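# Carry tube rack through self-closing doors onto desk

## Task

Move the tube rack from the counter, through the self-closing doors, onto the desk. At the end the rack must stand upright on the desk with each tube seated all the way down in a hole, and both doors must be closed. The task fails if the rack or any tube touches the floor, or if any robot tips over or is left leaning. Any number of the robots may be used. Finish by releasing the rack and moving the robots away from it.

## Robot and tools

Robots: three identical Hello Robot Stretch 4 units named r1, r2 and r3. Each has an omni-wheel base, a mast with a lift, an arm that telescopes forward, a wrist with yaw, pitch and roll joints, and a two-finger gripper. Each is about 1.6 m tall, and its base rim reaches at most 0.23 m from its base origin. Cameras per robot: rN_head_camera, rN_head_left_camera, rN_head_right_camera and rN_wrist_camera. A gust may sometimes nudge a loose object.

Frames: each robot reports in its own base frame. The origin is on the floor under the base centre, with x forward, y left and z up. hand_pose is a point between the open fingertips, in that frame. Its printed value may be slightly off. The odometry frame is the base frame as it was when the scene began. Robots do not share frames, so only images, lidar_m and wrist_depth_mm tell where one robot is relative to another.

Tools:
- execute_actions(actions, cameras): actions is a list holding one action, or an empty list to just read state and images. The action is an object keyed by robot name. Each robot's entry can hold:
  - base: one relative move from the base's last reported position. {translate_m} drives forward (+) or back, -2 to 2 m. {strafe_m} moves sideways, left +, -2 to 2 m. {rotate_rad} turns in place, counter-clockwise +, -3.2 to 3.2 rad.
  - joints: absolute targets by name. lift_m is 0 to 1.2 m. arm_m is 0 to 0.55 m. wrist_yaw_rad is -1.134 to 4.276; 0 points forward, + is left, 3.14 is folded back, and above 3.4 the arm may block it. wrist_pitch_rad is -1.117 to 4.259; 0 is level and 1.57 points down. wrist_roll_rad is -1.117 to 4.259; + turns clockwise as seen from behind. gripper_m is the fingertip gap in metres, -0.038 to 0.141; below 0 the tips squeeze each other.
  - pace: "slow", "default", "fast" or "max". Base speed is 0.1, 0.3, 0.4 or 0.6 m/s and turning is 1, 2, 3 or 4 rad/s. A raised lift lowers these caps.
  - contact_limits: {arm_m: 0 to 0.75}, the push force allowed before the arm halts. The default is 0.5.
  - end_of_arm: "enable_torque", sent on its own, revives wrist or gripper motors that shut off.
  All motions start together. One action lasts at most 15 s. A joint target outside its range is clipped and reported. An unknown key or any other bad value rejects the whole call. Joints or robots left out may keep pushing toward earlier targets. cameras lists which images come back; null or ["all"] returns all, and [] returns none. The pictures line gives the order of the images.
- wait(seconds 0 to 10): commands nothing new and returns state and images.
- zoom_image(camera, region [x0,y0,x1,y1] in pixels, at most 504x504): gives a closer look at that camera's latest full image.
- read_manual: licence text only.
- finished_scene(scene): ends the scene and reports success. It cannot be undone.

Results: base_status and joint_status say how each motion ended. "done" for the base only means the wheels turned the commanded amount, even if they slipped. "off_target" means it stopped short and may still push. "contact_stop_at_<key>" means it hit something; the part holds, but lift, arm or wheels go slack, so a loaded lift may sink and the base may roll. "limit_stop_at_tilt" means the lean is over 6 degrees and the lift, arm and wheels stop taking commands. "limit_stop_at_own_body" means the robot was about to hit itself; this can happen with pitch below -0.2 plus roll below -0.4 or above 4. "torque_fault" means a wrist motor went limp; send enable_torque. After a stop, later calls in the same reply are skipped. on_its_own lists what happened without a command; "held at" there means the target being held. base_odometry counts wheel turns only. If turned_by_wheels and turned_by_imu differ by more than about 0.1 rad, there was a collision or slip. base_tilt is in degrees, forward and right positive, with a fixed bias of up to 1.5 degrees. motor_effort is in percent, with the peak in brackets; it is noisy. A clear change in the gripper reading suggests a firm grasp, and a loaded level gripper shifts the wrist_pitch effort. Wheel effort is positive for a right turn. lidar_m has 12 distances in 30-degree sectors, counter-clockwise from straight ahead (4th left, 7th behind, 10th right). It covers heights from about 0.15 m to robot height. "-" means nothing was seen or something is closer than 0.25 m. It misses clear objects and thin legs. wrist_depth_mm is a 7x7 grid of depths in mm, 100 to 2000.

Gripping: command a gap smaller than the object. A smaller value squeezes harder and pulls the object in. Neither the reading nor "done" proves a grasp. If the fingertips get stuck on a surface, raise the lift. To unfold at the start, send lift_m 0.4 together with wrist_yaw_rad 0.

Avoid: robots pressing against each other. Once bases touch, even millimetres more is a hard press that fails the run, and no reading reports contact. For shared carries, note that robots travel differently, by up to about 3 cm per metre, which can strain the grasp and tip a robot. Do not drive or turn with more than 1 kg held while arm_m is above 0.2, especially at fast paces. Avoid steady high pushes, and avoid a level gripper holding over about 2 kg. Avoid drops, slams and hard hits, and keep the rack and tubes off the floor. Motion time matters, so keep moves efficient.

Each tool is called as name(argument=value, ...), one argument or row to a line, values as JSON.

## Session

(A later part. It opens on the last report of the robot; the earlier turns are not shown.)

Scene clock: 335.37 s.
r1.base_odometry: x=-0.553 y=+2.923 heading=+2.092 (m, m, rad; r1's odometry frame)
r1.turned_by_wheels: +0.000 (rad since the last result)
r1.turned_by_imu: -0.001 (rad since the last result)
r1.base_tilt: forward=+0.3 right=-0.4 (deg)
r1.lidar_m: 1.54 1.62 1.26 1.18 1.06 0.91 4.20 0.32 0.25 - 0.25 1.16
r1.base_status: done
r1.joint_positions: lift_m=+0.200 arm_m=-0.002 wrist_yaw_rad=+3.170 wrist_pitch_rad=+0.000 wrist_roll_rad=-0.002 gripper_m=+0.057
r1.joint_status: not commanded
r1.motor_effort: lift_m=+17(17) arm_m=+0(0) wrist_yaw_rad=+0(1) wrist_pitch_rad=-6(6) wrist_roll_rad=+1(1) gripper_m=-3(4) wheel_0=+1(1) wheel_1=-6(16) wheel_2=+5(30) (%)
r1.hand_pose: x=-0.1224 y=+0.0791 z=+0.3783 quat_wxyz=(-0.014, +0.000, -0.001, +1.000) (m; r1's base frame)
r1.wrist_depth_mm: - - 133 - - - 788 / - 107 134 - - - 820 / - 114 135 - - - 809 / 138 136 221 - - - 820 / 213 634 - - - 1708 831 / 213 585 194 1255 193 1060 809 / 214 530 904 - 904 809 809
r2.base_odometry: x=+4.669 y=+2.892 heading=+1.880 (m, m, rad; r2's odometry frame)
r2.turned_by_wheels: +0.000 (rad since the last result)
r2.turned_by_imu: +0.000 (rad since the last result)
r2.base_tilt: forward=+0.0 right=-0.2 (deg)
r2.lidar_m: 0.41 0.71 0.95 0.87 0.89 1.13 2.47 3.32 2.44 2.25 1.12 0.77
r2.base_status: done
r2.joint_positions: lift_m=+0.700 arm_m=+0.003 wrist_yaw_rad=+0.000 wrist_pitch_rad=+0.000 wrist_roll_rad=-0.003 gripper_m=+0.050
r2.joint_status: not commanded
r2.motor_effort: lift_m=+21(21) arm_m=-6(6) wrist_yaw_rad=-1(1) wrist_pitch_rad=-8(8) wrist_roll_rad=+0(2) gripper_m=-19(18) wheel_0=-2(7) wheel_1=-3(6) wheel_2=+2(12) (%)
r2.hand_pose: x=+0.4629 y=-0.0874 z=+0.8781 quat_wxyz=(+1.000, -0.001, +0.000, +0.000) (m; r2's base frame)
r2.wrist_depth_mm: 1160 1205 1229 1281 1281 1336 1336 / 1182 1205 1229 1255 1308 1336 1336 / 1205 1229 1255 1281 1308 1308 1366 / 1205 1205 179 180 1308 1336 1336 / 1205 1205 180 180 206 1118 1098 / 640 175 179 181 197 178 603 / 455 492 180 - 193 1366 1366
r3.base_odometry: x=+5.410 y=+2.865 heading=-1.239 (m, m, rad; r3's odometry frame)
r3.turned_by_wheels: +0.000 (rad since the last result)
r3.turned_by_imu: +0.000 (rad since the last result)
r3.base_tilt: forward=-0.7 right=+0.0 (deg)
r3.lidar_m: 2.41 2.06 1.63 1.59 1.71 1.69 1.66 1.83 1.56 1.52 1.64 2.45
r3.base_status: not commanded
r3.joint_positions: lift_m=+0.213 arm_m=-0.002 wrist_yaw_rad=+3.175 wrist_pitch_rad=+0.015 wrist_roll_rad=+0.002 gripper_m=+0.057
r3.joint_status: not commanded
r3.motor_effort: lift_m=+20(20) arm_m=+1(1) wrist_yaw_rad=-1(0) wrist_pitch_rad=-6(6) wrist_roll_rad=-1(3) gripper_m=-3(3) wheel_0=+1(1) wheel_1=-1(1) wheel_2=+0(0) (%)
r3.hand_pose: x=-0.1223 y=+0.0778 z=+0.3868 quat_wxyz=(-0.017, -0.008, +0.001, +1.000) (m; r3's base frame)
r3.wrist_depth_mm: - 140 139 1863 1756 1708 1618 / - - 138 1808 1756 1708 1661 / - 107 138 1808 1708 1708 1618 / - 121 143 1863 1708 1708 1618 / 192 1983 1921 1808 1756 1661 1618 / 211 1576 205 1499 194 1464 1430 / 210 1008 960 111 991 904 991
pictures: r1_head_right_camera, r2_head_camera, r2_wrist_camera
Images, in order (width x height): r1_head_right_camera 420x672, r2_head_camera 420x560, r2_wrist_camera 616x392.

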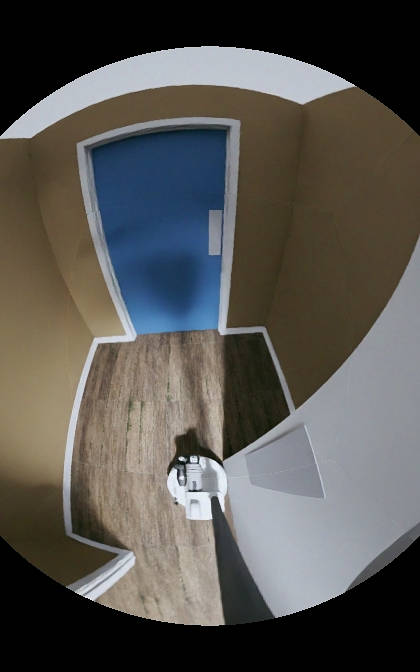

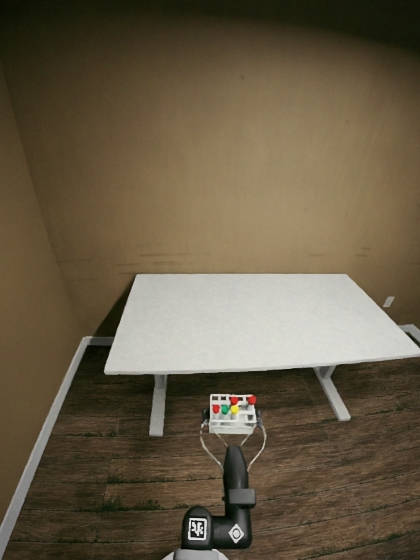

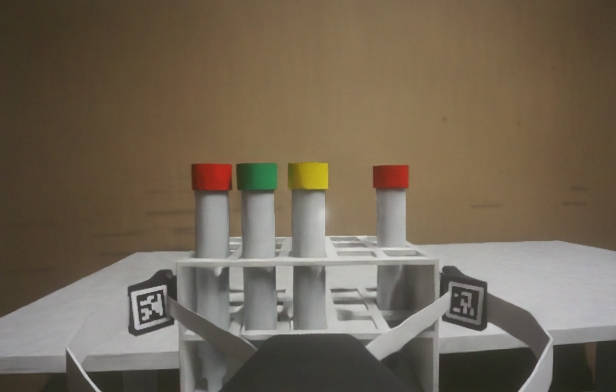

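execute_actions(
  actions=[
    {"r1":{"base":{"strafe_m":0.12},"pace":"slow"},"r2":{"joints":{"arm_m":0.47,"lift_m":0.63},"pace":"default"}},
  ],
  cameras=["r2_wrist_camera"],
)

Scene clock: 341.27 s.
r1.base_odometry: x=-0.657 y=+2.863 heading=+2.093 (m, m, rad; r1's odometry frame)
r1.turned_by_wheels: +0.000 (rad since the last result)
r1.turned_by_imu: -0.002 (rad since the last result)
r1.base_tilt: forward=+0.3 right=-0.3 (deg)
r1.lidar_m: 1.56 1.58 1.13 1.07 1.08 0.86 4.10 0.40 0.25 - 1.06 1.34
r1.base_status: done
r1.joint_positions: lift_m=+0.200 arm_m=-0.002 wrist_yaw_rad=+3.170 wrist_pitch_rad=+0.000 wrist_roll_rad=-0.002 gripper_m=+0.057
r1.joint_status: not commanded
r1.motor_effort: lift_m=+17(17) arm_m=+0(1) wrist_yaw_rad=+0(0) wrist_pitch_rad=-6(5) wrist_roll_rad=+0(1) gripper_m=-4(2) wheel_0=+1(10) wheel_1=+0(7) wheel_2=+0(3) (%)
r1.hand_pose: x=-0.1224 y=+0.0791 z=+0.3783 quat_wxyz=(-0.014, +0.000, -0.001, +1.000) (m; r1's base frame)
r1.wrist_depth_mm: - - 134 - - 809 809 / - 107 134 - - 809 820 / - 114 135 - - 820 831 / 138 136 222 - - 831 820 / 215 1661 - - - 831 831 / 214 878 194 1255 193 831 842 / 215 732 904 - 904 809 820
r2.base_odometry: x=+4.669 y=+2.892 heading=+1.880 (m, m, rad; r2's odometry frame)
r2.turned_by_wheels: +0.000 (rad since the last result)
r2.turned_by_imu: +0.001 (rad since the last result)
r2.base_tilt: forward=+0.0 right=-0.2 (deg)
r2.lidar_m: 0.70 0.70 0.95 0.86 0.87 1.11 2.45 3.31 2.45 2.26 1.11 0.76
r2.base_status: not commanded
r2.joint_positions: lift_m=+0.630 arm_m=+0.469 wrist_yaw_rad=+0.000 wrist_pitch_rad=+0.000 wrist_roll_rad=-0.003 gripper_m=+0.050
r2.joint_status: all done
r2.motor_effort: lift_m=+17(20) arm_m=+6(4) wrist_yaw_rad=-1(1) wrist_pitch_rad=-8(9) wrist_roll_rad=-1(1) gripper_m=-22(21) wheel_0=-2(2) wheel_1=-2(2) wheel_2=+2(2) (%)
r2.hand_pose: x=+0.9284 y=-0.0874 z=+0.8085 quat_wxyz=(+1.000, -0.001, +0.000, +0.000) (m; r2's base frame)
r2.wrist_depth_mm: 750 759 788 798 820 842 866 / 750 778 788 809 831 854 866 / 759 768 788 809 831 842 866 / 759 778 181 181 820 866 866 / 750 759 181 180 206 741 723 / 415 175 179 181 197 178 399 / 281 283 180 - 193 277 274
r3.base_odometry: x=+5.410 y=+2.865 heading=-1.239 (m, m, rad; r3's odometry frame)
r3.turned_by_wheels: +0.000 (rad since the last result)
r3.turned_by_imu: +0.001 (rad since the last result)
r3.base_tilt: forward=-0.7 right=+0.0 (deg)
r3.lidar_m: 2.40 2.07 1.62 1.57 1.71 1.67 1.67 1.81 1.54 1.51 1.65 2.44
r3.base_status: not commanded
r3.joint_positions: lift_m=+0.213 arm_m=-0.002 wrist_yaw_rad=+3.175 wrist_pitch_rad=+0.015 wrist_roll_rad=+0.002 gripper_m=+0.057
r3.joint_status: not commanded
r3.motor_effort: lift_m=+20(19) arm_m=+1(0) wrist_yaw_rad=+1(1) wrist_pitch_rad=-6(6) wrist_roll_rad=-1(1) gripper_m=-2(3) wheel_0=+1(1) wheel_1=-1(1) wheel_2=+0(0) (%)
r3.hand_pose: x=-0.1223 y=+0.0778 z=+0.3868 quat_wxyz=(-0.017, -0.008, +0.001, +1.000) (m; r3's base frame)
r3.wrist_depth_mm: - 140 140 1808 1708 1756 1618 / - - 138 1808 1756 1708 1661 / - 107 138 1756 1756 1708 1661 / - 121 142 1808 1756 1661 1618 / 193 1983 1863 1863 1756 1661 1661 / 211 1537 205 1537 194 1464 1430 / 210 1025 960 111 991 904 991
pictures: r2_wrist_camera
Images, in order (width x height): r2_wrist_camera 616x392.

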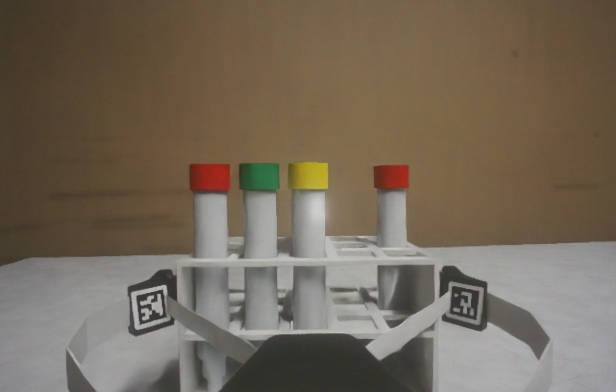

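execute_actions(
  actions=[
    {"r1":{"base":{"translate_m":-0.5},"pace":"default"},"r2":{"joints":{"lift_m":0.602},"pace":"slow"}},
  ],
  cameras=[],
)

execute_actions(
  actions=[
    {"r1":{"base":{"translate_m":-0.3},"pace":"default"},"r2":{"joints":{"gripper_m":0.141},"pace":"default"}},
  ],
  cameras=["r2_wrist_camera","r1_head_right_camera"],
)

Scene clock: 348.23 s.
r1.base_odometry: x=-0.408 y=+2.430 heading=+2.093 (m, m, rad; r1's odometry frame)
r1.turned_by_wheels: +0.000 (rad since the last result)
r1.turned_by_imu: +0.000 (rad since the last result)
r1.base_tilt: forward=+0.3 right=-0.4 (deg)
r1.lidar_m: 0.28 1.58 1.10 1.03 0.48 3.16 3.52 1.49 0.32 0.25 - 0.25
r1.base_status: done
r1.joint_positions: lift_m=+0.200 arm_m=-0.002 wrist_yaw_rad=+3.170 wrist_pitch_rad=+0.000 wrist_roll_rad=-0.002 gripper_m=+0.057
r1.joint_status: not commanded
r1.motor_effort: lift_m=+17(17) arm_m=+0(0) wrist_yaw_rad=+0(1) wrist_pitch_rad=-5(7) wrist_roll_rad=+0(1) gripper_m=-4(3) wheel_0=+13(13) wheel_1=-8(6) wheel_2=-2(14) (%)
r1.hand_pose: x=-0.1224 y=+0.0791 z=+0.3783 quat_wxyz=(-0.014, +0.000, -0.001, +1.000) (m; r1's base frame)
r1.wrist_depth_mm: - - 133 - - - - / - 107 134 - - - - / - 114 135 - - - - / 138 136 222 - - - - / 215 - - - - - - / 215 1205 194 1255 193 1255 1229 / 214 809 891 - 904 820 831
r2.base_odometry: x=+4.669 y=+2.892 heading=+1.880 (m, m, rad; r2's odometry frame)
r2.turned_by_wheels: +0.000 (rad since the last result)
r2.turned_by_imu: +0.002 (rad since the last result)
r2.base_tilt: forward=+0.1 right=-0.2 (deg)
r2.lidar_m: 0.69 0.70 0.95 0.87 0.87 1.11 2.47 3.33 2.44 2.26 1.12 0.77
r2.base_status: not commanded
r2.joint_positions: lift_m=+0.602 arm_m=+0.469 wrist_yaw_rad=+0.000 wrist_pitch_rad=+0.000 wrist_roll_rad=-0.003 gripper_m=+0.050
r2.joint_status: all done
r2.motor_effort: lift_m=+17(17) arm_m=+6(6) wrist_yaw_rad=+0(2) wrist_pitch_rad=-8(9) wrist_roll_rad=-2(2) gripper_m=-19(23) wheel_0=-2(2) wheel_1=-2(1) wheel_2=+2(2) (%)
r2.hand_pose: x=+0.9284 y=-0.0874 z=+0.7805 quat_wxyz=(+1.000, -0.001, +0.000, +0.000) (m; r2's base frame)
r2.wrist_depth_mm: 750 759 788 809 831 842 866 / 741 768 788 820 831 842 854 / 759 778 788 809 820 854 878 / 768 768 181 181 831 866 878 / 634 634 181 181 206 591 580 / 336 175 180 181 197 178 322 / 225 228 181 - 193 222 219
r3.base_odometry: x=+5.410 y=+2.865 heading=-1.239 (m, m, rad; r3's odometry frame)
r3.turned_by_wheels: +0.000 (rad since the last result)
r3.turned_by_imu: +0.001 (rad since the last result)
r3.base_tilt: forward=-0.7 right=+0.0 (deg)
r3.lidar_m: 2.40 2.04 1.62 1.59 1.72 1.68 1.66 1.80 1.55 1.52 1.65 2.45
r3.base_status: not commanded
r3.joint_positions: lift_m=+0.213 arm_m=-0.002 wrist_yaw_rad=+3.175 wrist_pitch_rad=+0.015 wrist_roll_rad=+0.002 gripper_m=+0.057
r3.joint_status: not commanded
r3.motor_effort: lift_m=+20(19) arm_m=+0(0) wrist_yaw_rad=+1(2) wrist_pitch_rad=-7(6) wrist_roll_rad=-1(4) gripper_m=-2(4) wheel_0=+1(1) wheel_1=-1(1) wheel_2=+0(0) (%)
r3.hand_pose: x=-0.1223 y=+0.0778 z=+0.3868 quat_wxyz=(-0.017, -0.008, +0.001, +1.000) (m; r3's base frame)
r3.wrist_depth_mm: - 140 140 1808 1756 1661 1618 / - - 138 1863 1756 1708 1618 / - 107 138 1808 1756 1708 1618 / - 121 142 1863 1756 1661 1618 / 191 1983 1863 1808 1808 1708 1618 / 211 1576 206 1537 194 1430 1397 / 209 1025 946 111 991 904 976
pictures: none
No camera images: the call's "cameras" was empty. Leave "cameras" out to get every camera's image.

Scene clock: 350.70 s.
r1.base_odometry: x=-0.258 y=+2.170 heading=+2.092 (m, m, rad; r1's odometry frame)
r1.turned_by_wheels: +0.000 (rad since the last result)
r1.turned_by_imu: +0.000 (rad since the last result)
r1.base_tilt: forward=+0.3 right=-0.3 (deg)
r1.lidar_m: 0.25 0.36 1.10 0.38 2.15 2.81 3.20 3.25 1.28 0.34 0.25 0.25
r1.base_status: done
r1.joint_positions: lift_m=+0.200 arm_m=-0.002 wrist_yaw_rad=+3.170 wrist_pitch_rad=+0.000 wrist_roll_rad=-0.002 gripper_m=+0.057
r1.joint_status: not commanded
r1.motor_effort: lift_m=+17(17) arm_m=+0(0) wrist_yaw_rad=-1(1) wrist_pitch_rad=-6(6) wrist_roll_rad=-1(1) gripper_m=-2(3) wheel_0=-3(16) wheel_1=-3(12) wheel_2=+1(6) (%)
r1.hand_pose: x=-0.1224 y=+0.0791 z=+0.3783 quat_wxyz=(-0.014, +0.000, -0.001, +1.000) (m; r1's base frame)
r1.wrist_depth_mm: - - 134 - - - - / - 107 134 - - - - / - 114 135 - - - - / 138 136 222 - - - - / 214 - - - - - - / 215 1205 194 1255 193 1229 1205 / 213 820 904 - 904 831 891
r2.base_odometry: x=+4.669 y=+2.892 heading=+1.880 (m, m, rad; r2's odometry frame)
r2.turned_by_wheels: +0.000 (rad since the last result)
r2.turned_by_imu: +0.001 (rad since the last result)
r2.base_tilt: forward=+0.0 right=-0.2 (deg)
r2.lidar_m: 0.69 0.69 0.95 0.87 0.90 1.11 2.45 3.32 2.41 2.24 1.11 0.75
r2.base_status: not commanded
r2.joint_positions: lift_m=+0.602 arm_m=+0.469 wrist_yaw_rad=+0.000 wrist_pitch_rad=-0.001 wrist_roll_rad=-0.003 gripper_m=+0.141
r2.joint_status: all done
r2.motor_effort: lift_m=+17(17) arm_m=+6(6) wrist_yaw_rad=-2(2) wrist_pitch_rad=-6(9) wrist_roll_rad=-1(1) gripper_m=+2(19) wheel_0=-1(2) wheel_1=-2(2) wheel_2=+2(2) (%)
r2.hand_pose: x=+0.9284 y=-0.0874 z=+0.7808 quat_wxyz=(+1.000, -0.001, -0.001, +0.000) (m; r2's base frame)
r2.wrist_depth_mm: 750 759 788 809 831 854 866 / 759 768 788 798 831 854 878 / 759 768 788 809 831 831 878 / 759 788 207 206 831 866 878 / 640 634 209 207 237 603 591 / 336 285 200 204 198 279 322 / 229 229 211 - 218 223 229
r3.base_odometry: x=+5.410 y=+2.865 heading=-1.239 (m, m, rad; r3's odometry frame)
r3.turned_by_wheels: +0.000 (rad since the last result)
r3.turned_by_imu: +0.000 (rad since the last result)
r3.base_tilt: forward=-0.7 right=+0.1 (deg)
r3.lidar_m: 2.40 2.06 1.62 1.59 1.72 1.69 1.66 1.82 1.54 1.52 1.64 2.45
r3.base_status: not commanded
r3.joint_positions: lift_m=+0.213 arm_m=-0.002 wrist_yaw_rad=+3.175 wrist_pitch_rad=+0.015 wrist_roll_rad=+0.002 gripper_m=+0.057
r3.joint_status: not commanded
r3.motor_effort: lift_m=+19(20) arm_m=+0(1) wrist_yaw_rad=+2(2) wrist_pitch_rad=-5(6) wrist_roll_rad=+0(3) gripper_m=-4(5) wheel_0=+1(1) wheel_1=-1(1) wheel_2=-1(0) (%)
r3.hand_pose: x=-0.1223 y=+0.0778 z=+0.3868 quat_wxyz=(-0.017, -0.008, +0.001, +1.000) (m; r3's base frame)
r3.wrist_depth_mm: - 140 140 1863 1756 1708 1618 / - - 138 1863 1756 1708 1618 / - 107 138 1808 1756 1708 1661 / - 121 143 1808 1808 1708 1618 / 193 1921 1921 1808 1756 1661 1618 / 211 1576 205 1499 194 1464 1430 / 208 1042 946 111 1008 904 991
pictures: r1_head_right_camera, r2_wrist_camera
Images, in order (width x height): r1_head_right_camera 420x672, r2_wrist_camera 616x392.

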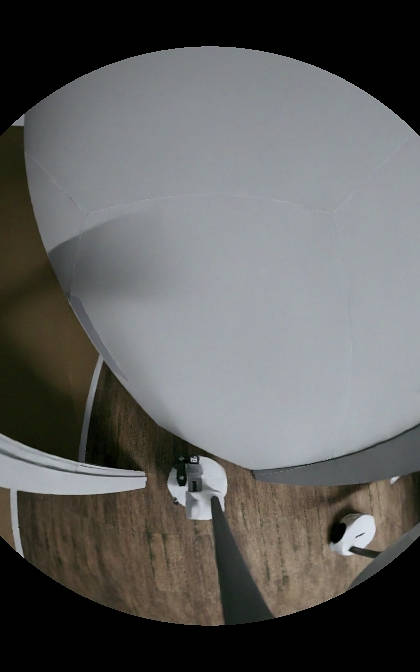

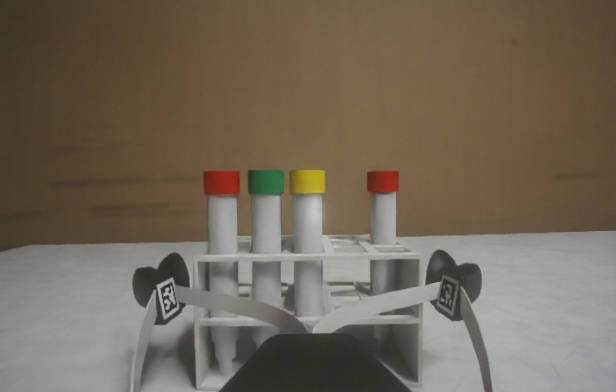

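execute_actions(
  actions=[
    {"r1":{"base":{"translate_m":-0.5},"pace":"default"},"r2":{"joints":{"arm_m":0.01},"pace":"default"}},
  ],
  cameras=["r2_wrist_camera","r2_head_camera","r1_head_camera"],
)

Scene clock: 356.47 s.
r1.base_odometry: x=-0.010 y=+1.736 heading=+2.092 (m, m, rad; r1's odometry frame)
r1.turned_by_wheels: +0.000 (rad since the last result)
r1.turned_by_imu: +0.000 (rad since the last result)
r1.base_tilt: forward=+0.4 right=-0.3 (deg)
r1.lidar_m: 0.55 0.58 0.59 1.49 2.11 2.80 2.65 2.76 1.07 1.07 0.65 0.56
r1.base_status: done
r1.joint_positions: lift_m=+0.200 arm_m=-0.002 wrist_yaw_rad=+3.170 wrist_pitch_rad=+0.000 wrist_roll_rad=-0.002 gripper_m=+0.057
r1.joint_status: not commanded
r1.motor_effort: lift_m=+17(17) arm_m=+0(0) wrist_yaw_rad=+1(0) wrist_pitch_rad=-6(7) wrist_roll_rad=-2(3) gripper_m=-3(2) wheel_0=-3(12) wheel_1=-4(7) wheel_2=+0(19) (%)
r1.hand_pose: x=-0.1224 y=+0.0791 z=+0.3783 quat_wxyz=(-0.014, +0.000, -0.001, +1.000) (m; r1's base frame)
r1.wrist_depth_mm: - - 133 - - - - / - 107 134 - - - - / - 114 135 - - - - / 138 136 221 - - - - / 214 - - - - - - / 214 1182 195 1229 193 1255 1229 / 214 820 891 - 904 820 878
r2.base_odometry: x=+4.669 y=+2.892 heading=+1.880 (m, m, rad; r2's odometry frame)
r2.turned_by_wheels: +0.000 (rad since the last result)
r2.turned_by_imu: +0.001 (rad since the last result)
r2.base_tilt: forward=+0.0 right=-0.3 (deg)
r2.lidar_m: 0.67 0.72 0.95 0.86 0.89 1.09 1.10 3.29 2.44 2.25 1.14 0.75
r2.base_status: not commanded
r2.joint_positions: lift_m=+0.602 arm_m=+0.011 wrist_yaw_rad=+0.000 wrist_pitch_rad=-0.001 wrist_roll_rad=-0.003 gripper_m=+0.141
r2.joint_status: all done
r2.motor_effort: lift_m=+17(17) arm_m=-6(6) wrist_yaw_rad=-1(2) wrist_pitch_rad=-5(6) wrist_roll_rad=-1(0) gripper_m=+1(1) wheel_0=-2(2) wheel_1=-2(2) wheel_2=+2(2) (%)
r2.hand_pose: x=+0.4704 y=-0.0874 z=+0.7808 quat_wxyz=(+1.000, -0.001, -0.001, +0.000) (m; r2's base frame)
r2.wrist_depth_mm: 1160 1182 1229 1255 1308 1308 1336 / 1160 1205 1255 1255 1281 1336 1366 / 1182 1205 1255 1281 1308 1336 1336 / 1182 1229 1229 1255 1308 1336 1336 / 654 654 647 640 634 621 609 / 1182 449 462 480 1281 1366 1397 / 1205 1229 1255 - 1308 1366 1397
r3.base_odometry: x=+5.410 y=+2.865 heading=-1.239 (m, m, rad; r3's odometry frame)
r3.turned_by_wheels: +0.000 (rad since the last result)
r3.turned_by_imu: +0.001 (rad since the last result)
r3.base_tilt: forward=-0.7 right=+0.0 (deg)
r3.lidar_m: 2.41 2.06 1.61 1.59 1.72 1.66 1.67 1.81 1.55 1.51 1.66 2.45
r3.base_status: not commanded
r3.joint_positions: lift_m=+0.213 arm_m=-0.002 wrist_yaw_rad=+3.175 wrist_pitch_rad=+0.015 wrist_roll_rad=+0.002 gripper_m=+0.057
r3.joint_status: not commanded
r3.motor_effort: lift_m=+19(20) arm_m=+1(0) wrist_yaw_rad=+0(0) wrist_pitch_rad=-5(6) wrist_roll_rad=-2(2) gripper_m=-7(5) wheel_0=+1(1) wheel_1=-1(2) wheel_2=+0(0) (%)
r3.hand_pose: x=-0.1223 y=+0.0778 z=+0.3868 quat_wxyz=(-0.017, -0.008, +0.001, +1.000) (m; r3's base frame)
r3.wrist_depth_mm: - 140 140 1808 1756 1708 1618 / - - 138 1808 1708 1661 1661 / - 107 138 1808 1756 1756 1618 / - 121 143 1808 1808 1708 1661 / 192 1983 1863 1863 1756 1661 1618 / 211 1576 206 1499 193 1464 1464 / 210 991 946 111 976 904 991
pictures: r1_head_camera, r2_head_camera, r2_wrist_camera
Images, in order (width x height): r1_head_camera 420x560, r2_head_camera 420x560, r2_wrist_camera 616x392.

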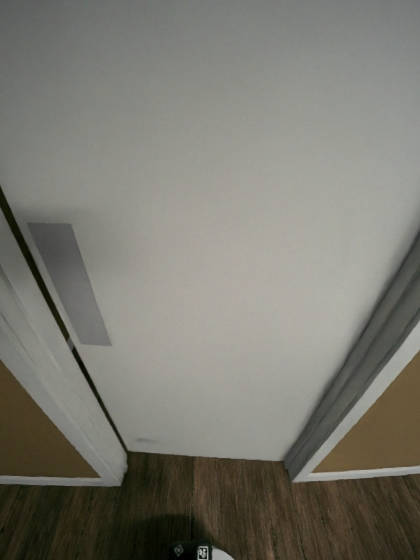

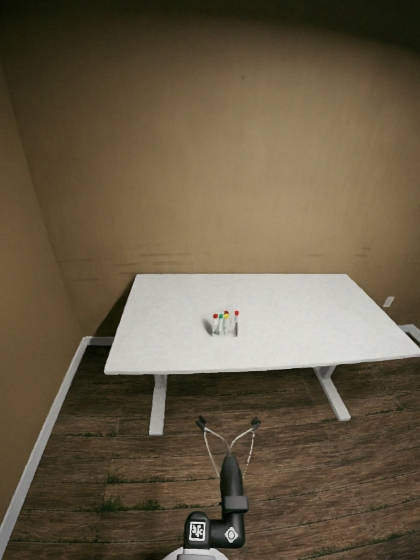

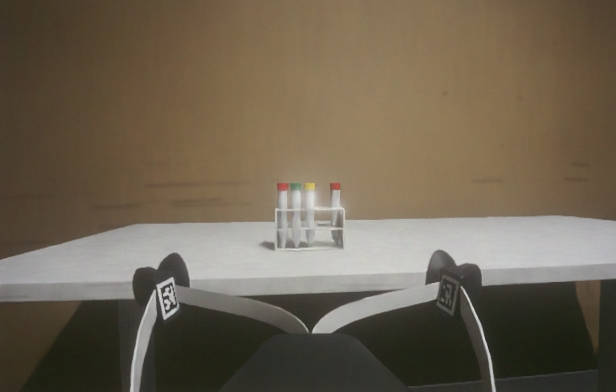

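execute_actions(
  actions=[],
  cameras=["r1_head_camera","r3_head_right_camera","r2_wrist_camera"],
)

Scene clock: 358.80 s.
r1.base_odometry: x=-0.010 y=+1.736 heading=+2.092 (m, m, rad; r1's odometry frame)
r1.turned_by_wheels: +0.000 (rad since the last result)
r1.turned_by_imu: -0.001 (rad since the last result)
r1.base_tilt: forward=+0.3 right=-0.3 (deg)
r1.lidar_m: 0.50 0.53 0.56 1.47 2.08 2.80 2.68 2.75 1.08 1.07 0.65 0.54
r1.base_status: done
r1.joint_positions: lift_m=+0.200 arm_m=-0.002 wrist_yaw_rad=+3.170 wrist_pitch_rad=+0.000 wrist_roll_rad=-0.002 gripper_m=+0.057
r1.joint_status: not commanded
r1.motor_effort: lift_m=+17(17) arm_m=+0(0) wrist_yaw_rad=+1(0) wrist_pitch_rad=-5(7) wrist_roll_rad=+0(3) gripper_m=-4(2) wheel_0=-2(12) wheel_1=-3(7) wheel_2=+0(19) (%)
r1.hand_pose: x=-0.1224 y=+0.0791 z=+0.3783 quat_wxyz=(-0.014, +0.000, -0.001, +1.000) (m; r1's base frame)
r1.wrist_depth_mm: - - 133 - - - - / - 107 134 - - - - / - 114 135 - - - - / 138 136 221 - - - - / 214 - - - - - - / 214 1205 194 1255 192 1255 1229 / 214 820 904 - 904 820 904
r2.base_odometry: x=+4.669 y=+2.892 heading=+1.880 (m, m, rad; r2's odometry frame)
r2.turned_by_wheels: +0.000 (rad since the last result)
r2.turned_by_imu: +0.001 (rad since the last result)
r2.base_tilt: forward=+0.0 right=-0.3 (deg)
r2.lidar_m: 0.67 0.69 0.95 0.87 0.89 1.09 1.06 3.32 2.43 2.25 1.12 0.75
r2.base_status: not commanded
r2.joint_positions: lift_m=+0.602 arm_m=+0.011 wrist_yaw_rad=+0.000 wrist_pitch_rad=-0.001 wrist_roll_rad=-0.003 gripper_m=+0.141
r2.joint_status: all done
r2.motor_effort: lift_m=+16(17) arm_m=-6(6) wrist_yaw_rad=-1(2) wrist_pitch_rad=-5(6) wrist_roll_rad=-1(0) gripper_m=-1(1) wheel_0=-2(2) wheel_1=-2(2) wheel_2=+2(2) (%)
r2.hand_pose: x=+0.4704 y=-0.0874 z=+0.7808 quat_wxyz=(+1.000, -0.001, -0.001, +0.000) (m; r2's base frame)
r2.wrist_depth_mm: 1182 1182 1229 1255 1308 1336 1366 / 1182 1205 1229 1255 1255 1308 1366 / 1182 1205 1255 1281 1281 1336 1397 / 1182 1205 1255 1255 1281 1308 1366 / 661 661 647 647 634 615 609 / 1182 452 459 477 1281 1366 1366 / 1205 1229 1255 - 1336 1308 1366
r3.base_odometry: x=+5.410 y=+2.865 heading=-1.239 (m, m, rad; r3's odometry frame)
r3.turned_by_wheels: +0.000 (rad since the last result)
r3.turned_by_imu: +0.000 (rad since the last result)
r3.base_tilt: forward=-0.7 right=+0.0 (deg)
r3.lidar_m: 2.41 2.07 1.63 1.59 1.73 1.69 1.66 1.82 1.56 1.52 1.67 2.45
r3.base_status: not commanded
r3.joint_positions: lift_m=+0.213 arm_m=-0.002 wrist_yaw_rad=+3.175 wrist_pitch_rad=+0.015 wrist_roll_rad=+0.002 gripper_m=+0.057
r3.joint_status: not commanded
r3.motor_effort: lift_m=+20(20) arm_m=+0(0) wrist_yaw_rad=+1(0) wrist_pitch_rad=-5(6) wrist_roll_rad=-2(2) gripper_m=+0(5) wheel_0=+1(1) wheel_1=-2(2) wheel_2=+0(0) (%)
r3.hand_pose: x=-0.1223 y=+0.0778 z=+0.3868 quat_wxyz=(-0.017, -0.008, +0.001, +1.000) (m; r3's base frame)
r3.wrist_depth_mm: - 140 140 1756 1756 1708 1661 / - - 139 1863 1756 1708 1618 / - 107 138 1808 1708 1756 1661 / - 121 143 1808 1756 1661 1708 / 192 1983 1863 1808 1756 1618 1618 / 211 1576 205 1537 194 1464 1430 / 210 1025 946 111 991 917 976
pictures: r1_head_camera, r2_wrist_camera, r3_head_right_camera
Images, in order (width x height): r1_head_camera 420x560, r2_wrist_camera 616x392, r3_head_right_camera 420x672.

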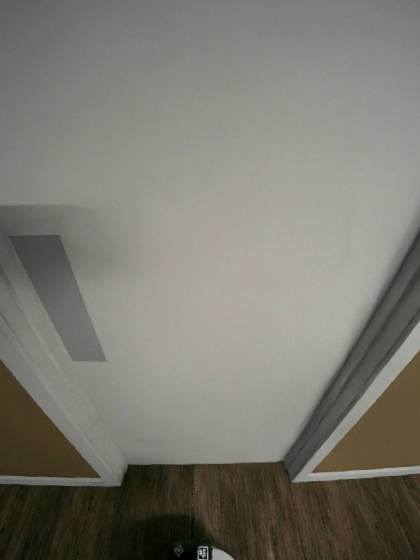

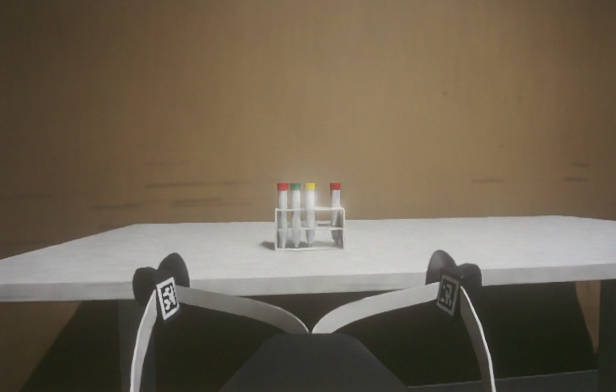

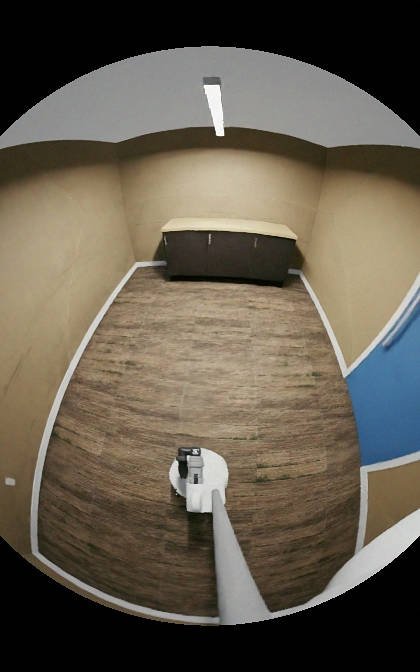

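finished_scene(
  scene=1,
)

The scene is finished: the task was done.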